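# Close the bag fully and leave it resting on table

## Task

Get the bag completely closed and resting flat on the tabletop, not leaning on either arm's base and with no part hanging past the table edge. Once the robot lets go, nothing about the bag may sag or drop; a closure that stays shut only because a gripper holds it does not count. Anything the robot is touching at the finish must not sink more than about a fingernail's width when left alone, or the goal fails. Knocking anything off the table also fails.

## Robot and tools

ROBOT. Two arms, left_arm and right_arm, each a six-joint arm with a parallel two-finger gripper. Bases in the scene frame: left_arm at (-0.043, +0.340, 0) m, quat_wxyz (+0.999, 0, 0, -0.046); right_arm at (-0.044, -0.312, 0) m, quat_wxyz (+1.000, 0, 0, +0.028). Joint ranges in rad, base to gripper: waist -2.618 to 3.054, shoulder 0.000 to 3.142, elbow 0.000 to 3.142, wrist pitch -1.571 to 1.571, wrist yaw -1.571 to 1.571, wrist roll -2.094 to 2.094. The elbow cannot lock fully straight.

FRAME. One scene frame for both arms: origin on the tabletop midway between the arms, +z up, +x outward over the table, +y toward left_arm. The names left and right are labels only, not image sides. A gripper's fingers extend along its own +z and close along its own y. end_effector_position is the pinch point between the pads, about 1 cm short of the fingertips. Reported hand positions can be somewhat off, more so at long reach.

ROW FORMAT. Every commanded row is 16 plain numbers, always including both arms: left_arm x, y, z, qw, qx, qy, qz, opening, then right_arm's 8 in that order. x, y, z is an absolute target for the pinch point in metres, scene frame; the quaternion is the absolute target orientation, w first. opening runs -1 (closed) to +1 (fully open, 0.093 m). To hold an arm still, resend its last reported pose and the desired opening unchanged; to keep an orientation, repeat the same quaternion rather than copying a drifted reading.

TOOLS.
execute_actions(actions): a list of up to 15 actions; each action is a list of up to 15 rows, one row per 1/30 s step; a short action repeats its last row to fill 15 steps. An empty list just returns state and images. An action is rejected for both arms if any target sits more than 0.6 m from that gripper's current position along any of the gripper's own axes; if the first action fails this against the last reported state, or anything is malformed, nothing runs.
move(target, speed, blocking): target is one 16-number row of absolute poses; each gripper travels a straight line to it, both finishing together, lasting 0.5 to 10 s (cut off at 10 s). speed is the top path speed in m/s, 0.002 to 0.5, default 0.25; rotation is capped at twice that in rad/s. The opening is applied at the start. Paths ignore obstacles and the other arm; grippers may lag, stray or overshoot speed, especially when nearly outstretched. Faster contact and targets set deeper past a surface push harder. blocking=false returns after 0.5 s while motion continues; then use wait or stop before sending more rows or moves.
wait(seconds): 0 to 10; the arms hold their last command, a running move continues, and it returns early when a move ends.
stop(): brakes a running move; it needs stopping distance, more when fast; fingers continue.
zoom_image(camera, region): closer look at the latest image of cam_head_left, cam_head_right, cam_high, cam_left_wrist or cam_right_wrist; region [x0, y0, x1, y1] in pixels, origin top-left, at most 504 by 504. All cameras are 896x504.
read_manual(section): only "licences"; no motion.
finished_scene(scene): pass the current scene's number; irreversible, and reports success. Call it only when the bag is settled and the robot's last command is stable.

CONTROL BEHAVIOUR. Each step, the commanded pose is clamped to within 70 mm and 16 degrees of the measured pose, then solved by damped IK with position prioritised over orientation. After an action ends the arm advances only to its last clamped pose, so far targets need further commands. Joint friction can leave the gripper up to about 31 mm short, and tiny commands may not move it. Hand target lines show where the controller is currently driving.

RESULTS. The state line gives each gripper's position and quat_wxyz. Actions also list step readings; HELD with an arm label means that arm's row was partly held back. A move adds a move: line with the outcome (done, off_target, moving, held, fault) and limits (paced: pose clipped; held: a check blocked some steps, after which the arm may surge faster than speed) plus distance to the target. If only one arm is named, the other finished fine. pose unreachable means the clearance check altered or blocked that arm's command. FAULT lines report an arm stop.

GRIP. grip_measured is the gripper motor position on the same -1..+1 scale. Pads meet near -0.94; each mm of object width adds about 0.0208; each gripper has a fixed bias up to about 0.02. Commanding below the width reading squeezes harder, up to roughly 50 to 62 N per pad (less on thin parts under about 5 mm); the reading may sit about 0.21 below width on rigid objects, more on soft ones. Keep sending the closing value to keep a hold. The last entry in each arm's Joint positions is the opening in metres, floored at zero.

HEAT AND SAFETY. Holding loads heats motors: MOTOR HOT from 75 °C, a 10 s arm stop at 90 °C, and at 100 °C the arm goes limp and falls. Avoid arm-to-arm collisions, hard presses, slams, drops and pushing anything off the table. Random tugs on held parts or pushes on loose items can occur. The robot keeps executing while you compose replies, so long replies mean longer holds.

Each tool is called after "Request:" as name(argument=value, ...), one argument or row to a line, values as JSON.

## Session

Request:
execute_actions(
  actions=[],
)

Scene clock: 0.00 s.
left_arm: end_effector_position=(+0.2041, +0.3093, +0.1365) grip_measured=+0.988 end_effector_quat_wxyz=(+0.541, +0.101, +0.761, -0.344) | right_arm: end_effector_position=(+0.0971, +0.0344, +0.2314) grip_measured=+1.000 end_effector_quat_wxyz=(-0.617, +0.753, +0.097, +0.208)
Joint positions: left_arm=[0.656 0.891 0.181 0.172 1.214 0.076 0.093] | right_arm=[ 0.98   1.103  0.539  0.403 -0.333 -2.078  0.093]
Joint velocities: left_arm=[ 0.017 -0.012 -0.002 -0.081 -0.066 -0.066 -0.   ] | right_arm=[-0.017 -0.012  0.007 -0.007 -0.066 -0.007  0.   ]
Motor temperatures (°C, as the motors report them): left_arm=[30 36 34 29 27 30] | right_arm=[28 32 30 31 30 30]
Hand target (left_arm): +0.204, +0.309, +0.137; +0.541, +0.101, +0.761, -0.344
Hand target (right_arm): +0.097, +0.034, +0.231; -0.617, +0.753, +0.097, +0.208

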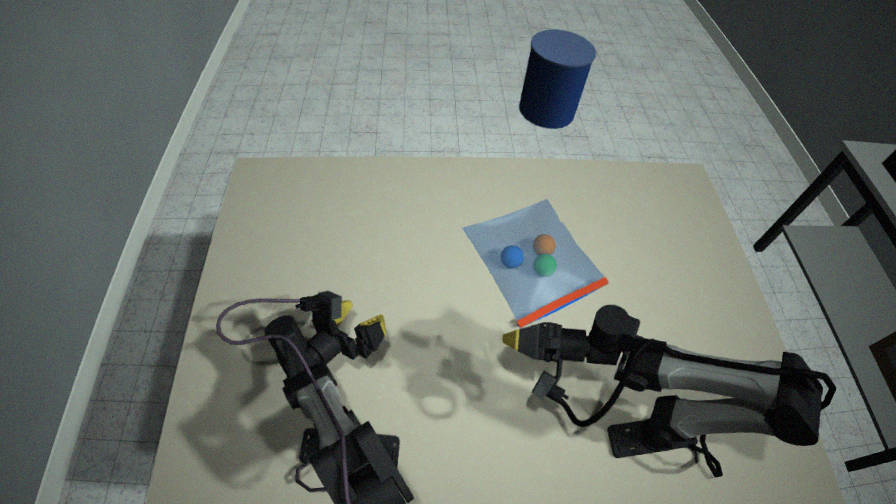

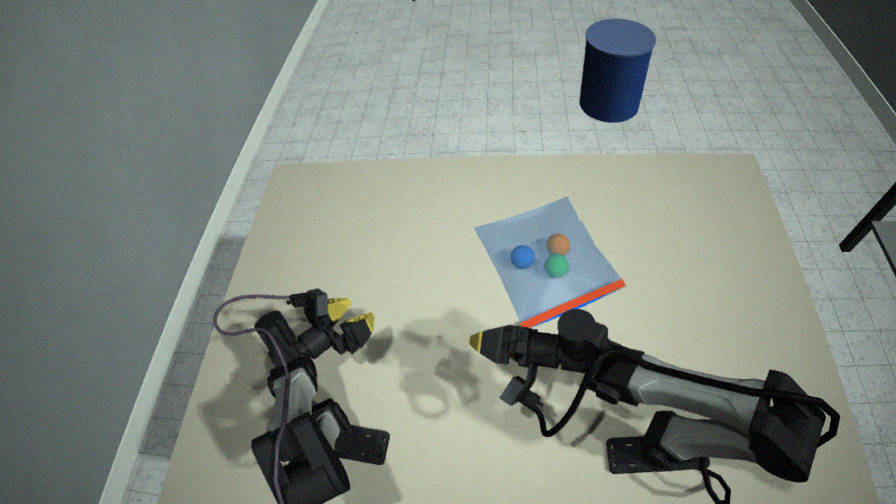

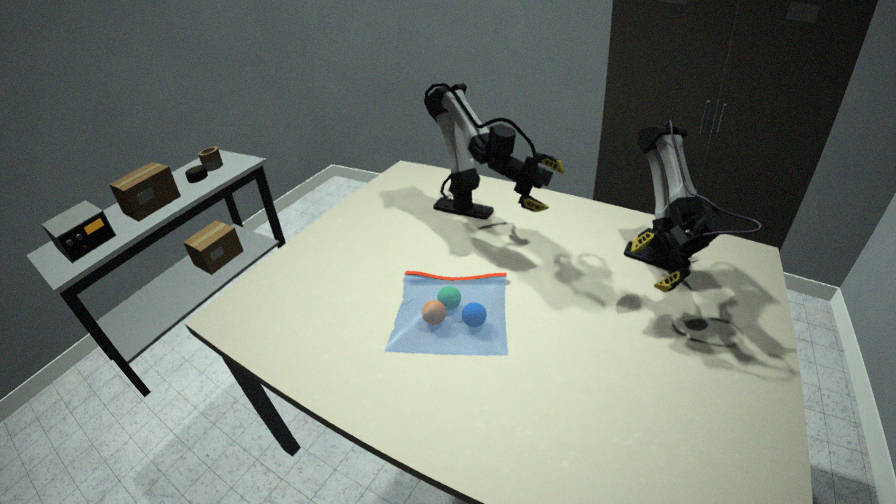

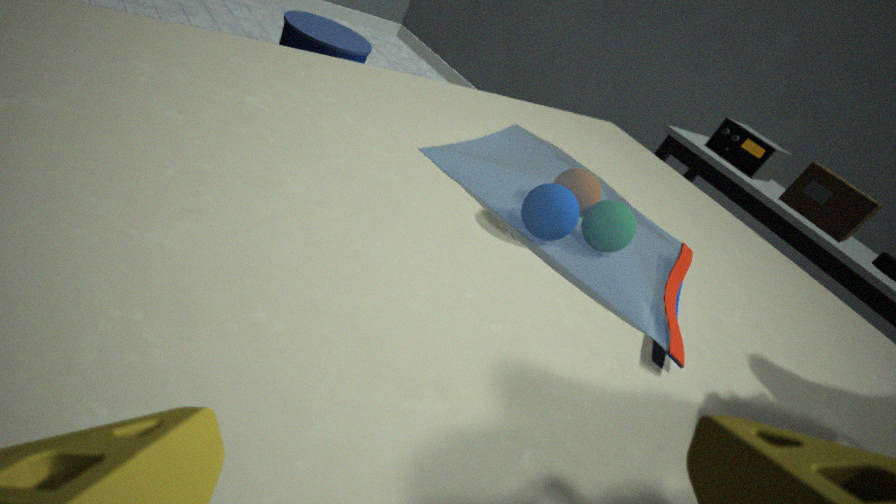

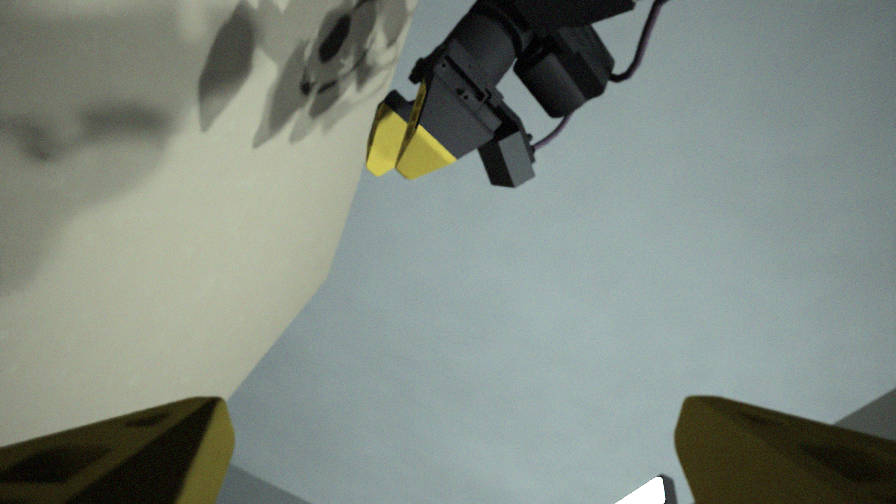

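Request:
move(
  target=[0.204,0.309,0.137,0.541,0.101,0.761,-0.344,1,0.345,-0.265,0.08,0,-0.857,0.515,0,-1],
  speed=0.3,
)

Scene clock: 8.77 s.
left_arm: end_effector_position=(+0.2041, +0.3093, +0.1365) grip_measured=+0.988 end_effector_quat_wxyz=(+0.541, +0.101, +0.761, -0.344) | right_arm: end_effector_position=(+0.3475, -0.2566, +0.0799) grip_measured=-0.976 end_effector_quat_wxyz=(-0.006, +0.859, -0.512, +0.000)
Joint positions: left_arm=[0.656 0.891 0.181 0.172 1.214 0.076 0.093] | right_arm=[ 0.081  2.054  1.715 -1.224 -0.008 -1.93   0.   ]
Joint velocities: left_arm=[ 0.007 -0.007  0.002  0.037 -0.022 -0.037  0.001] | right_arm=[-0.012 -0.007 -0.002 -0.037 -0.007 -0.051  0.   ]
Motor temperatures (°C, as the motors report them): left_arm=[30 36 35 31 27 30] | right_arm=[28 33 32 33 30 30]
Hand target (left_arm): +0.204, +0.309, +0.137; +0.541, +0.101, +0.761, -0.344
Hand target (right_arm): +0.351, -0.260, +0.079; -0.000, +0.856, -0.517, +0.002
Off the commanded pose (left_arm): 0.001 m, 0 deg.
Off the commanded pose (right_arm): 0.009 m, 1 deg.
move: done

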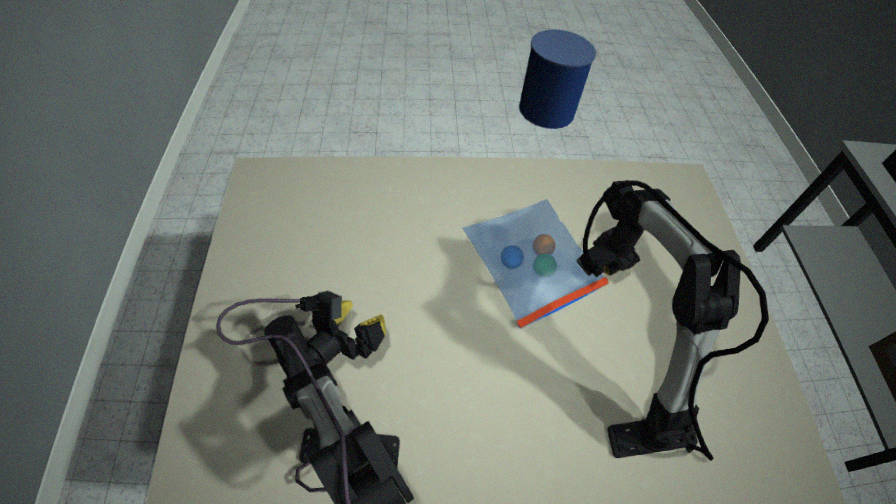

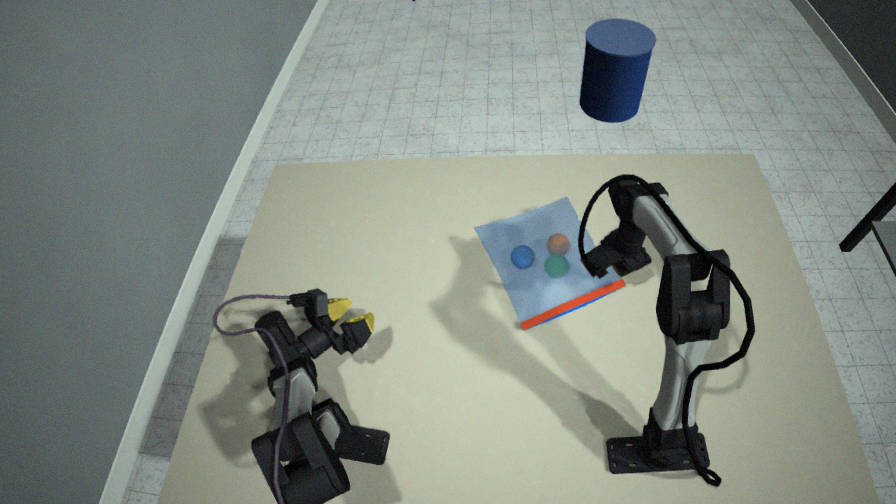

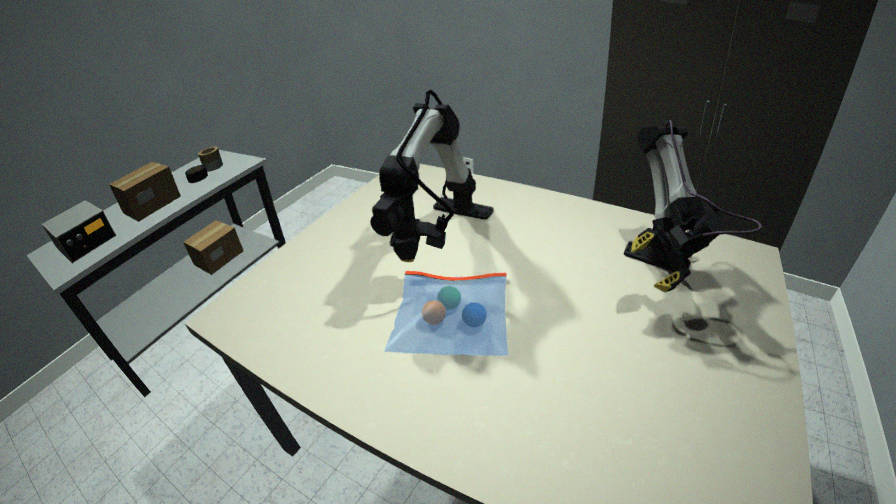

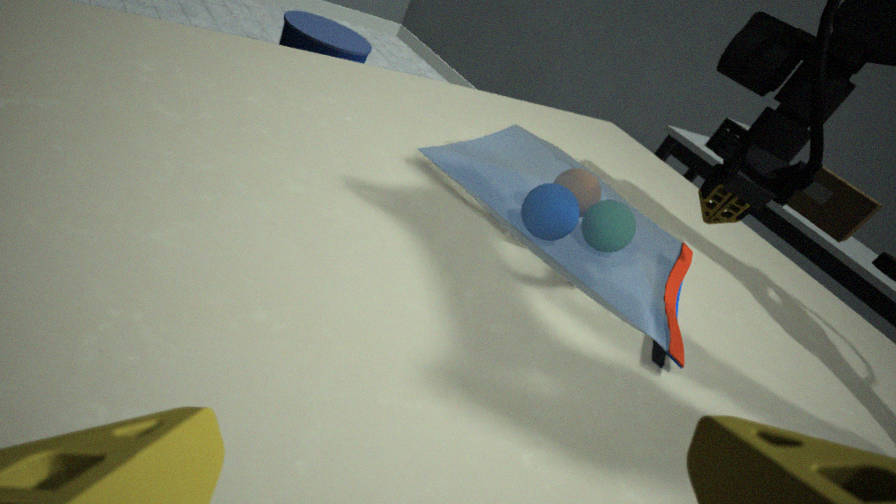

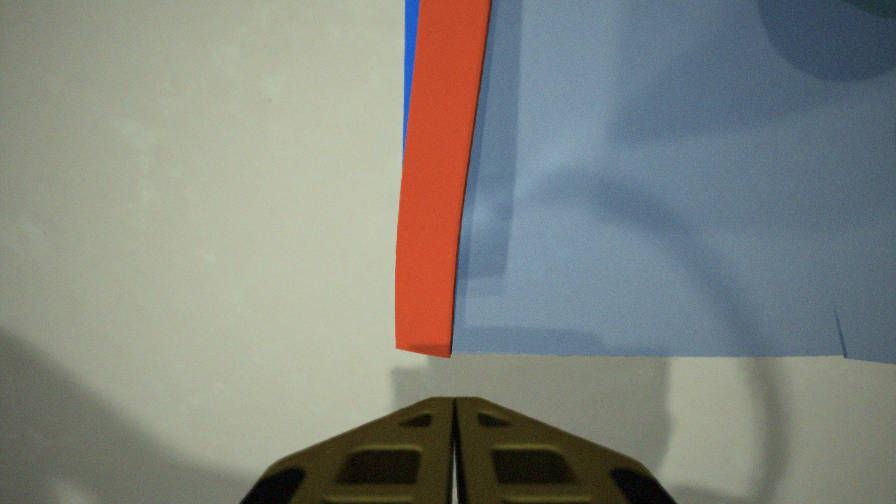

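Request:
move(
  target=[0.204,0.309,0.137,0.541,0.101,0.761,-0.344,1,0.339,-0.279,0.045,0,-0.841,0.541,0,-1],
  speed=0.1,
)

Scene clock: 11.97 s.
left_arm: end_effector_position=(+0.2041, +0.3093, +0.1365) grip_measured=+0.988 end_effector_quat_wxyz=(+0.541, +0.101, +0.761, -0.344) | right_arm: end_effector_position=(+0.3418, -0.2755, +0.0461) grip_measured=-0.976 end_effector_quat_wxyz=(-0.002, +0.844, -0.536, -0.003)
Joint positions: left_arm=[0.656 0.891 0.181 0.172 1.214 0.076 0.093] | right_arm=[ 0.036  2.054  1.579 -1.097 -0.007 -1.918  0.   ]
Joint velocities: left_arm=[-0.017 -0.007 -0.012 -0.066 -0.007 -0.007 -0.002] | right_arm=[-0.007  0.012 -0.012  0.037 -0.037 -0.007  0.   ]
Motor temperatures (°C, as the motors report them): left_arm=[30 36 36 31 27 30] | right_arm=[28 35 33 33 30 30]
Hand target (left_arm): +0.204, +0.309, +0.137; +0.541, +0.101, +0.761, -0.344
Hand target (right_arm): +0.339, -0.279, +0.045; +0.000, +0.841, -0.541, +0.000
Off the commanded pose (left_arm): 0.001 m, 0 deg.
Off the commanded pose (right_arm): 0.005 m, 1 deg.
move: done

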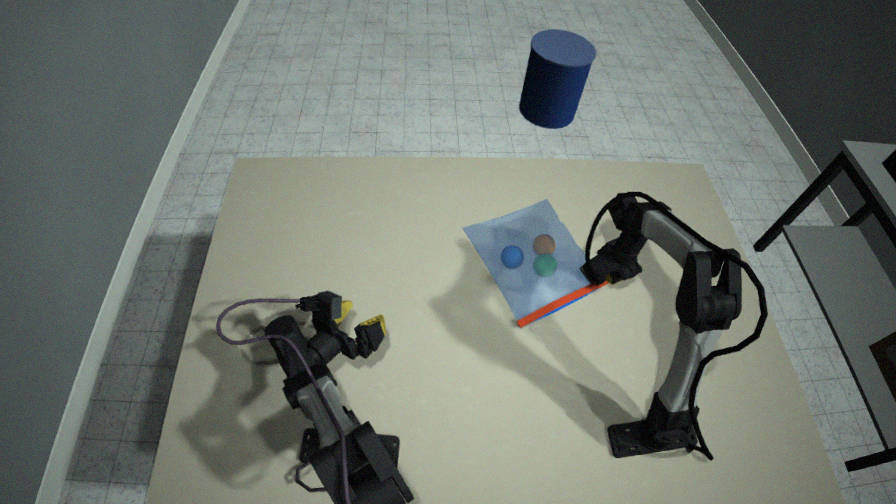

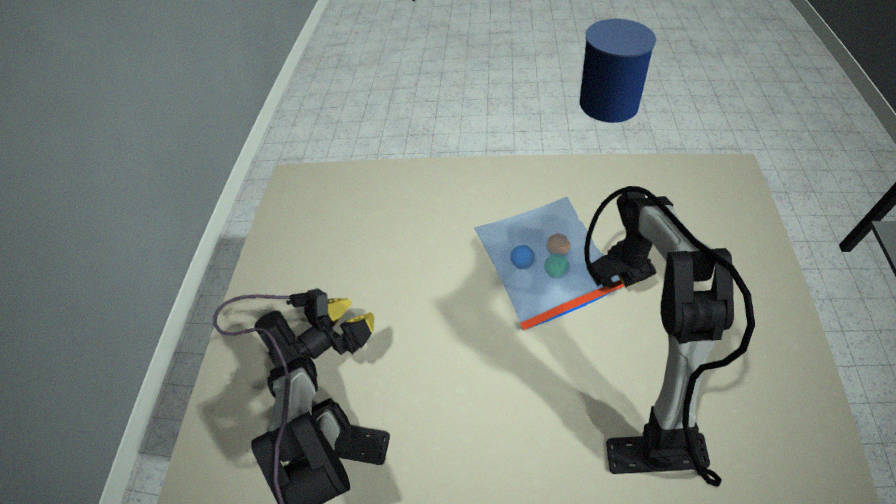

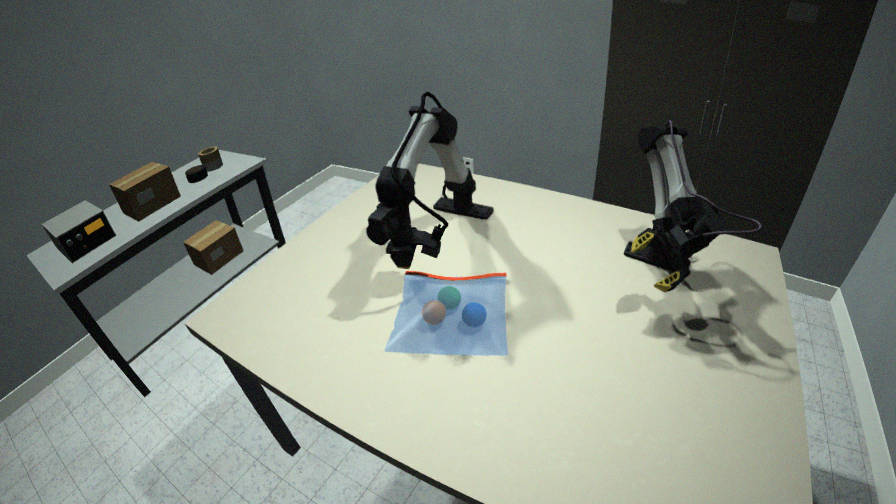

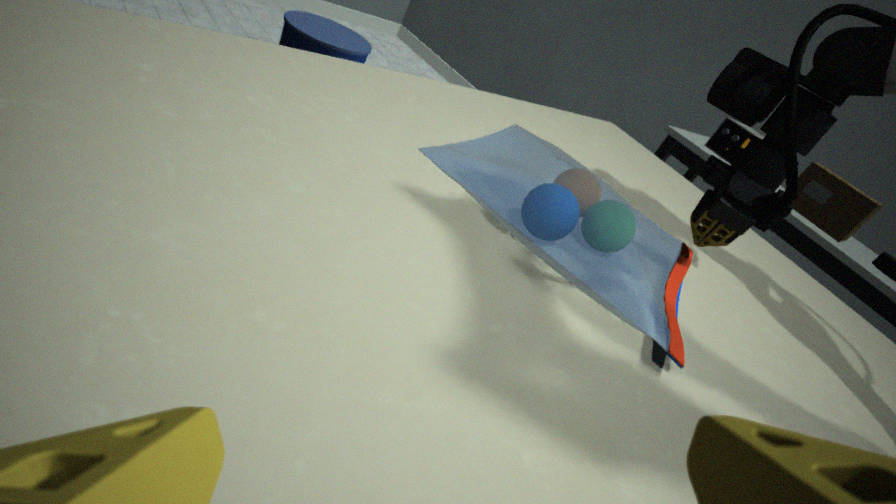

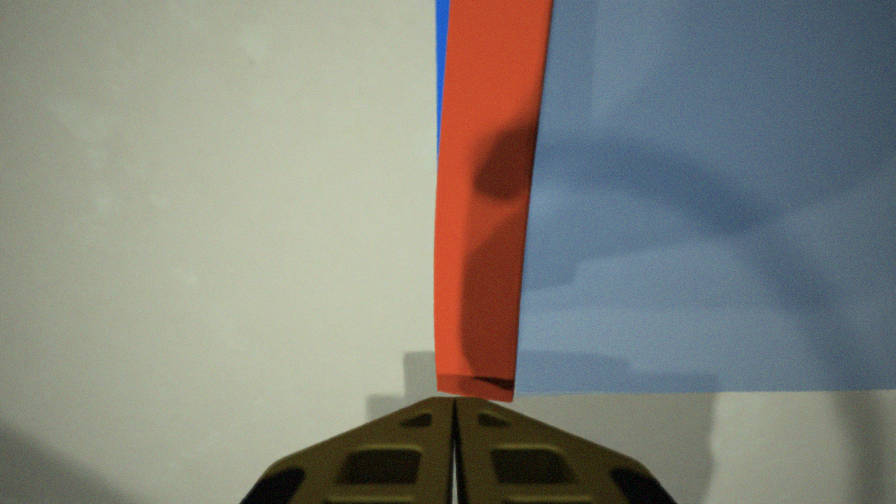

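Request:
move(
  target=[0.204,0.309,0.137,0.541,0.101,0.761,-0.344,1,0.3365,-0.264,-0.007,0,-0.841,0.541,0,-1],
  speed=0.07,
)

Scene clock: 14.47 s.
left_arm: end_effector_position=(+0.2041, +0.3093, +0.1365) grip_measured=+0.988 end_effector_quat_wxyz=(+0.541, +0.101, +0.761, -0.344) | right_arm: end_effector_position=(+0.3421, -0.2673, +0.0154) grip_measured=-0.976 end_effector_quat_wxyz=(-0.009, +0.840, -0.542, +0.009)
Joint positions: left_arm=[0.656 0.891 0.181 0.172 1.214 0.076 0.093] | right_arm=[ 0.059  2.069  1.473 -0.949 -0.002 -1.881  0.   ]
Joint velocities: left_arm=[ 0.012 -0.007  0.022 -0.051 -0.007 -0.007  0.001] | right_arm=[-0.012 -0.002  0.012  0.037 -0.022 -0.051  0.   ]
Motor temperatures (°C, as the motors report them): left_arm=[30 35 36 32 27 30] | right_arm=[28 36 33 33 30 30]
Hand target (left_arm): +0.204, +0.309, +0.137; +0.541, +0.101, +0.761, -0.344
Hand target (right_arm): +0.335, -0.264, -0.006; +0.000, +0.841, -0.541, -0.001
Off the commanded pose (left_arm): 0.001 m, 0 deg.
Off the commanded pose (right_arm): 0.023 m, 2 deg.
move: off_target (right_arm)

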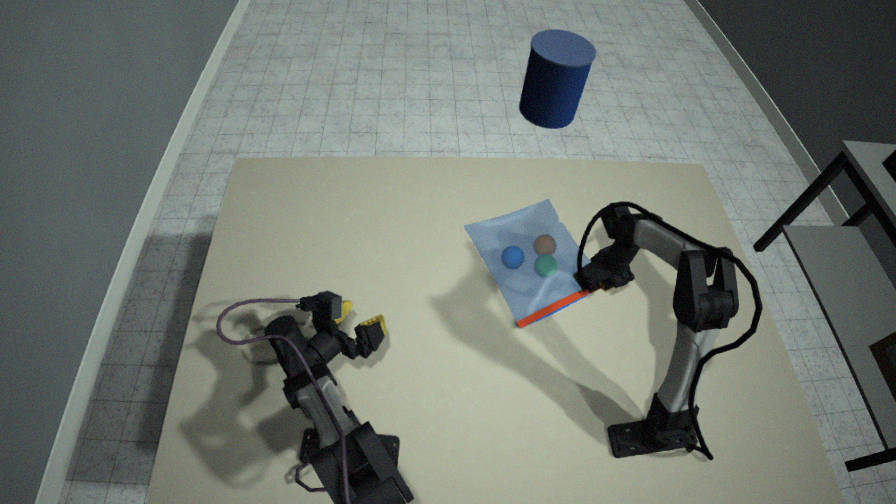

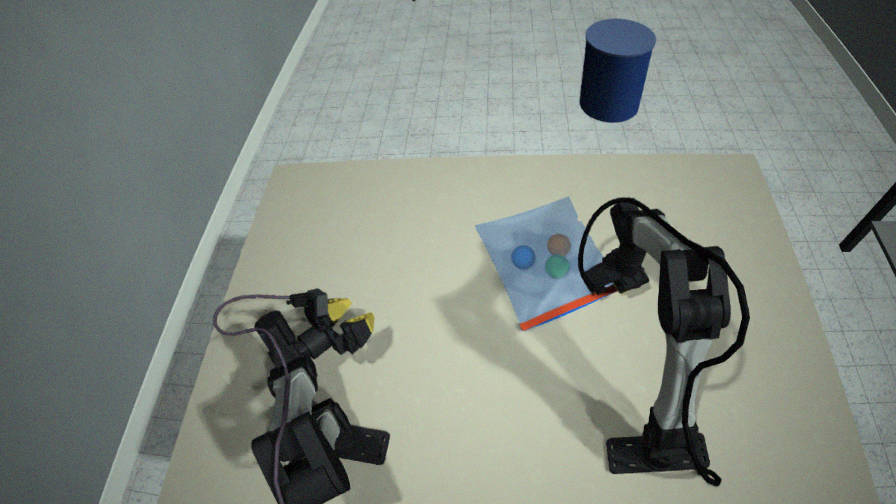

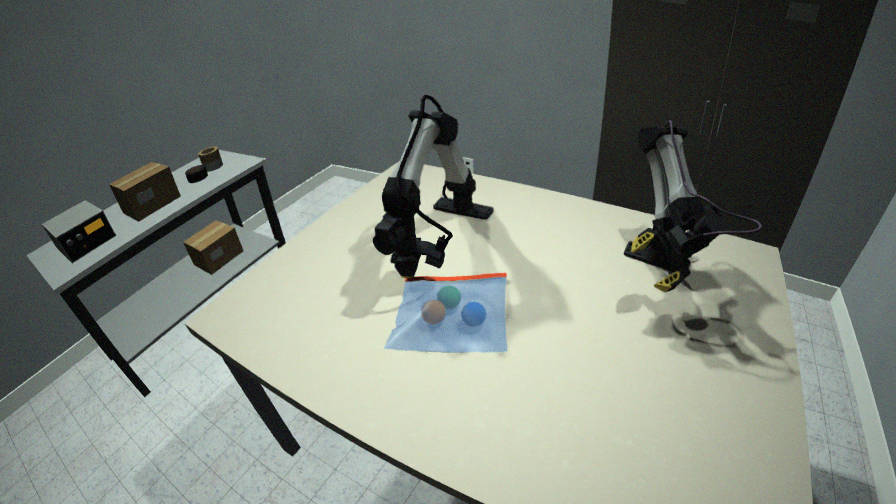

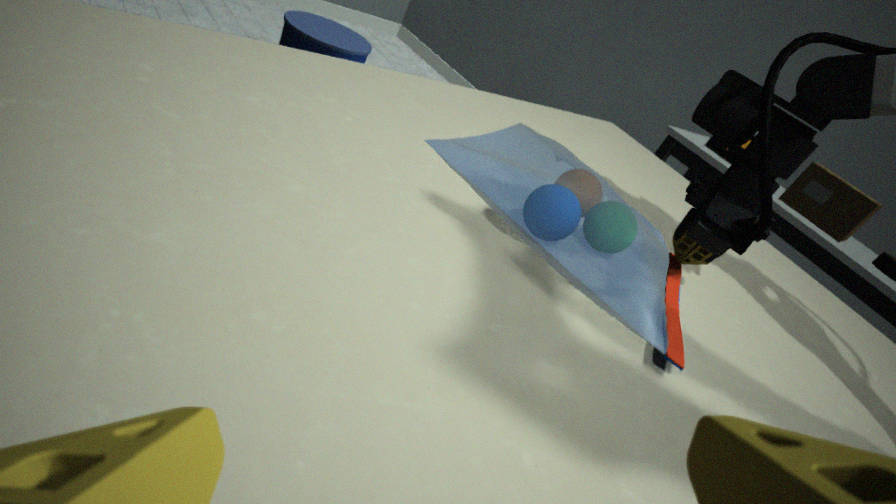

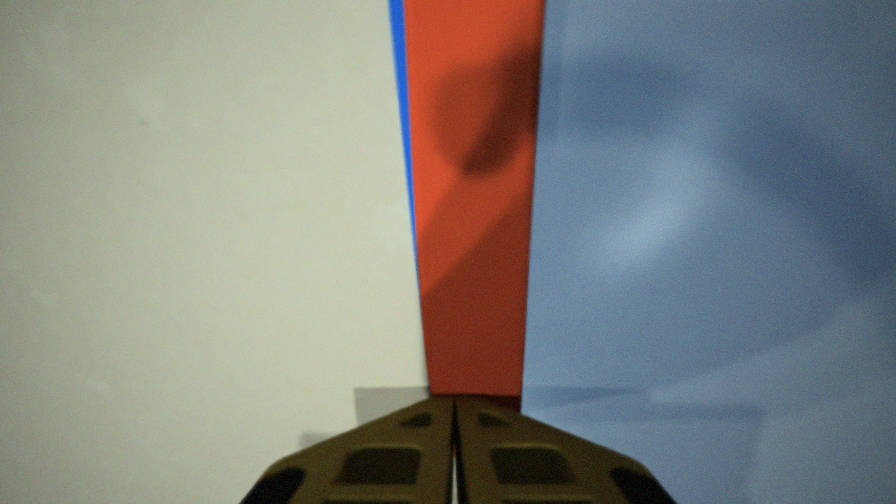

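Request:
move(
  target=[0.204,0.309,0.137,0.541,0.101,0.761,-0.344,1,0.332,-0.245,0.045,0,-0.841,0.541,0,-1],
  speed=0.1,
)

Request:
move(
  target=[0.204,0.309,0.137,0.541,0.101,0.761,-0.344,1,0.332,-0.245,-0.007,0,-0.841,0.541,0,-1],
  speed=0.08,
)

Scene clock: 16.87 s.
left_arm: end_effector_position=(+0.2041, +0.3093, +0.1365) grip_measured=+0.988 end_effector_quat_wxyz=(+0.541, +0.101, +0.761, -0.344) | right_arm: end_effector_position=(+0.3267, -0.2483, +0.0332) grip_measured=-0.976 end_effector_quat_wxyz=(+0.010, +0.842, -0.540, -0.010)
Joint positions: left_arm=[0.656 0.891 0.181 0.172 1.214 0.076 0.093] | right_arm=[ 0.115  2.049  1.517 -1.067  0.002 -1.829  0.   ]
Joint velocities: left_arm=[ 0.022 -0.002 -0.012 -0.022  0.007  0.007 -0.001] | right_arm=[ 0.002  0.007 -0.007 -0.007 -0.095 -0.037  0.   ]
Motor temperatures (°C, as the motors report them): left_arm=[30 35 36 32 27 30] | right_arm=[28 37 33 33 30 30]
Hand target (left_arm): +0.204, +0.309, +0.137; +0.541, +0.101, +0.761, -0.344
Hand target (right_arm): +0.332, -0.245, +0.045; -0.000, +0.841, -0.541, -0.000
Off the commanded pose (left_arm): 0.001 m, 0 deg.
Off the commanded pose (right_arm): 0.013 m, 2 deg.
move: off_target (right_arm)

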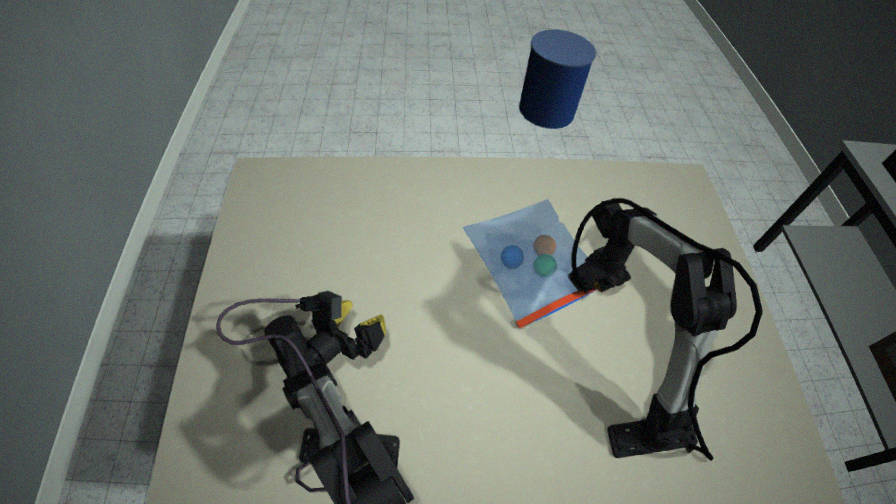

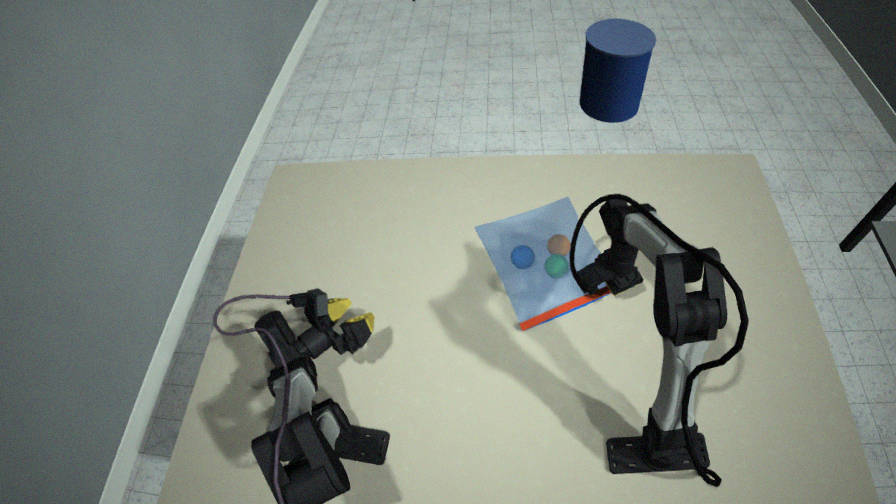

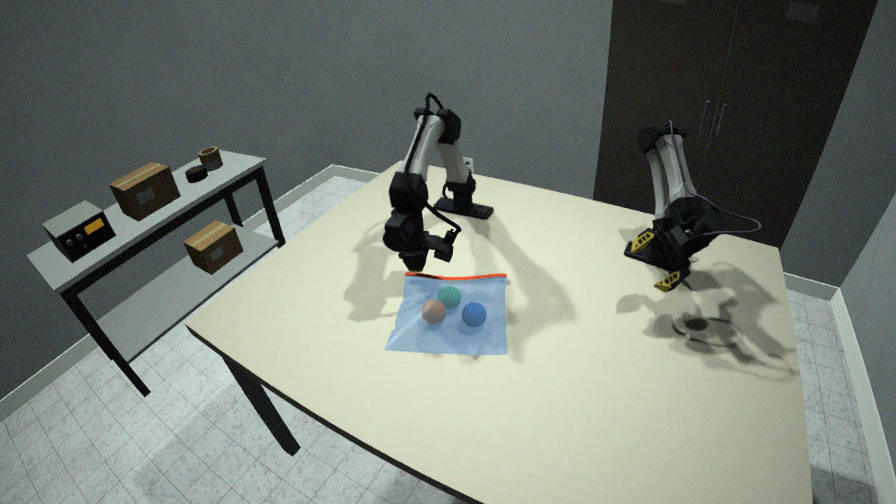

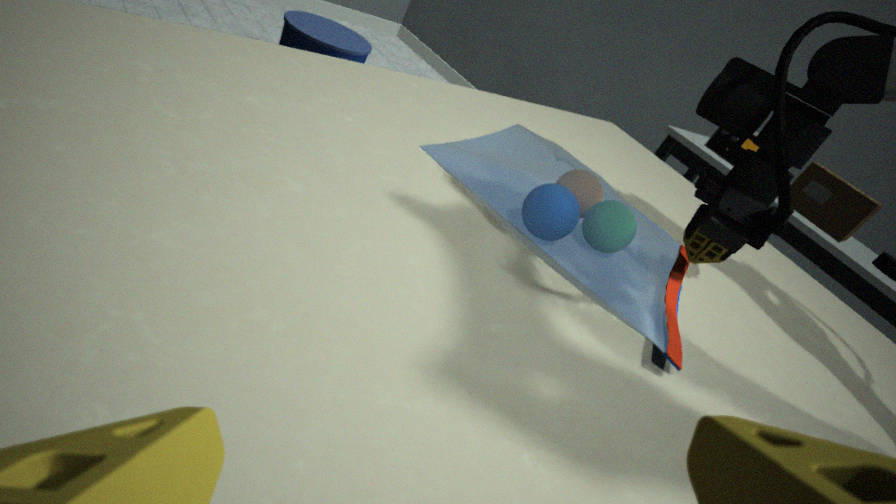

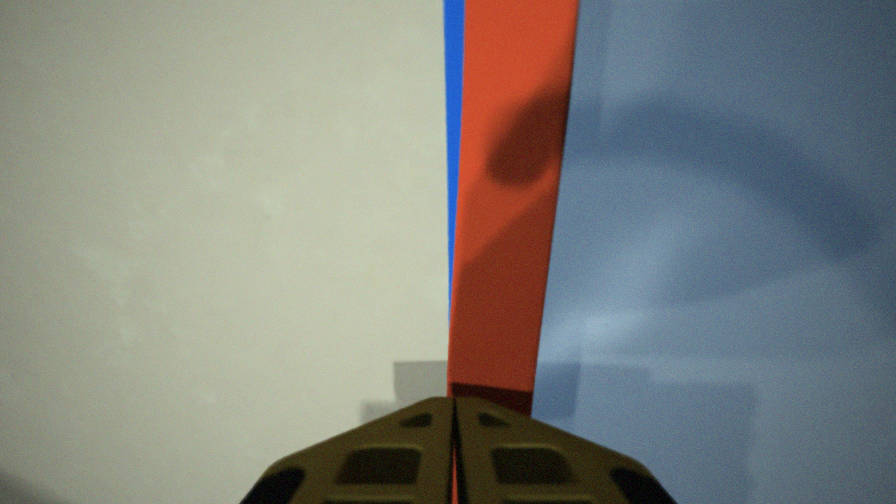

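Scene clock: 17.63 s.
left_arm: end_effector_position=(+0.2041, +0.3093, +0.1365) grip_measured=+0.988 end_effector_quat_wxyz=(+0.541, +0.101, +0.761, -0.344) | right_arm: end_effector_position=(+0.3342, -0.2469, +0.0153) grip_measured=-0.976 end_effector_quat_wxyz=(-0.004, +0.841, -0.540, +0.006)
Joint positions: left_arm=[0.656 0.891 0.181 0.172 1.214 0.076 0.093] | right_arm=[ 0.115  2.062  1.463 -0.958  0.002 -1.828  0.   ]
Joint velocities: left_arm=[ 0.007  0.007  0.002 -0.007  0.022  0.051 -0.001] | right_arm=[-0.002 -0.012 -0.007  0.051  0.022 -0.007  0.   ]
Motor temperatures (°C, as the motors report them): left_arm=[30 35 36 32 27 30] | right_arm=[28 37 33 33 30 30]
Hand target (left_arm): +0.204, +0.309, +0.137; +0.541, +0.101, +0.761, -0.344
Hand target (right_arm): +0.331, -0.245, -0.006; +0.000, +0.841, -0.541, -0.000
Off the commanded pose (left_arm): 0.001 m, 0 deg.
Off the commanded pose (right_arm): 0.023 m, 1 deg.
move: off_target (right_arm)

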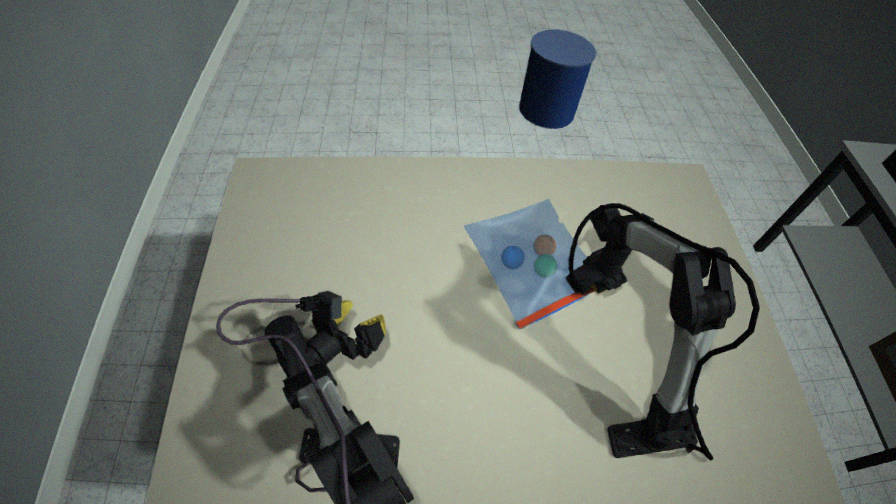

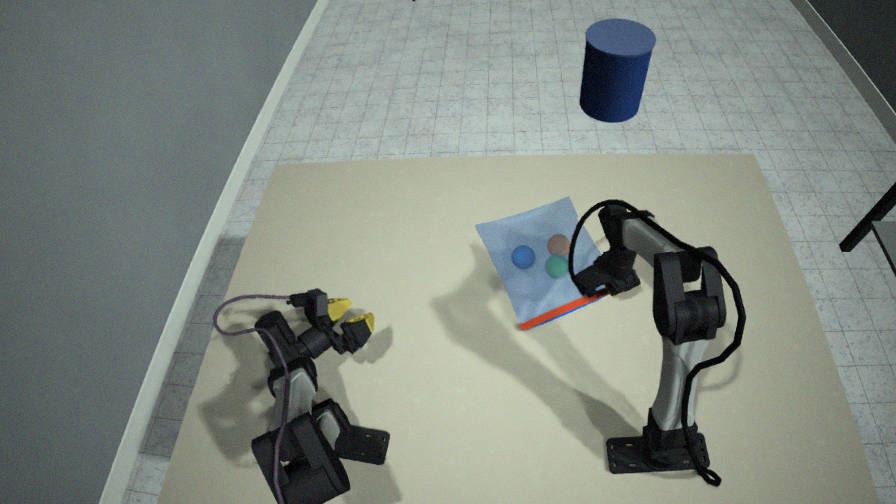

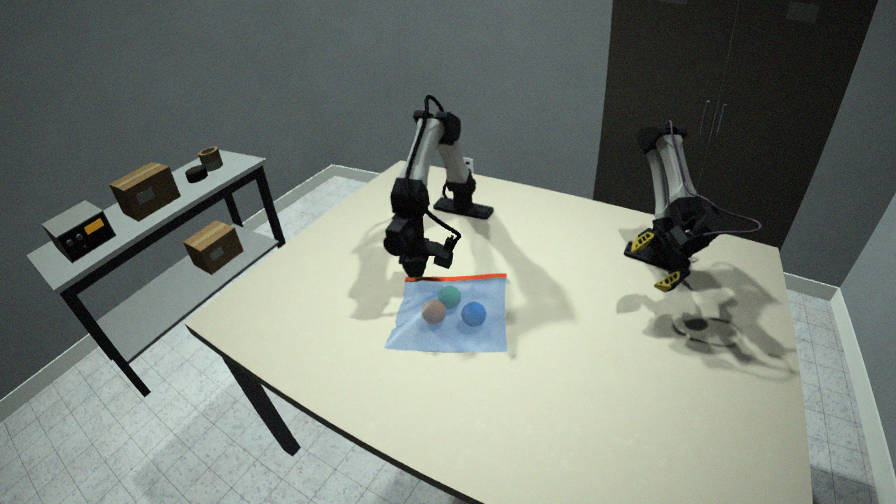

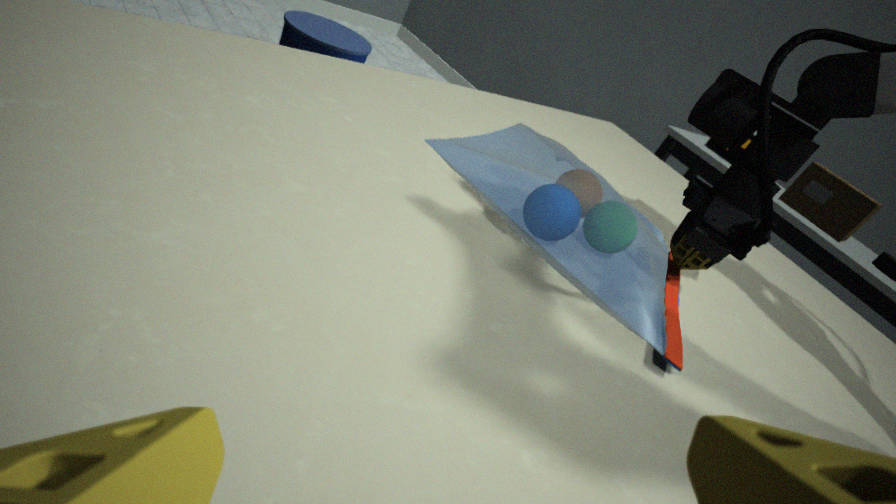

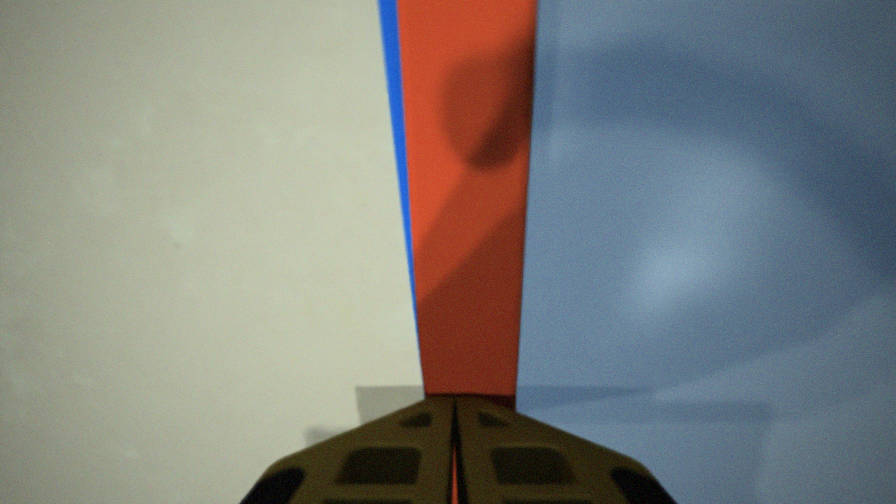

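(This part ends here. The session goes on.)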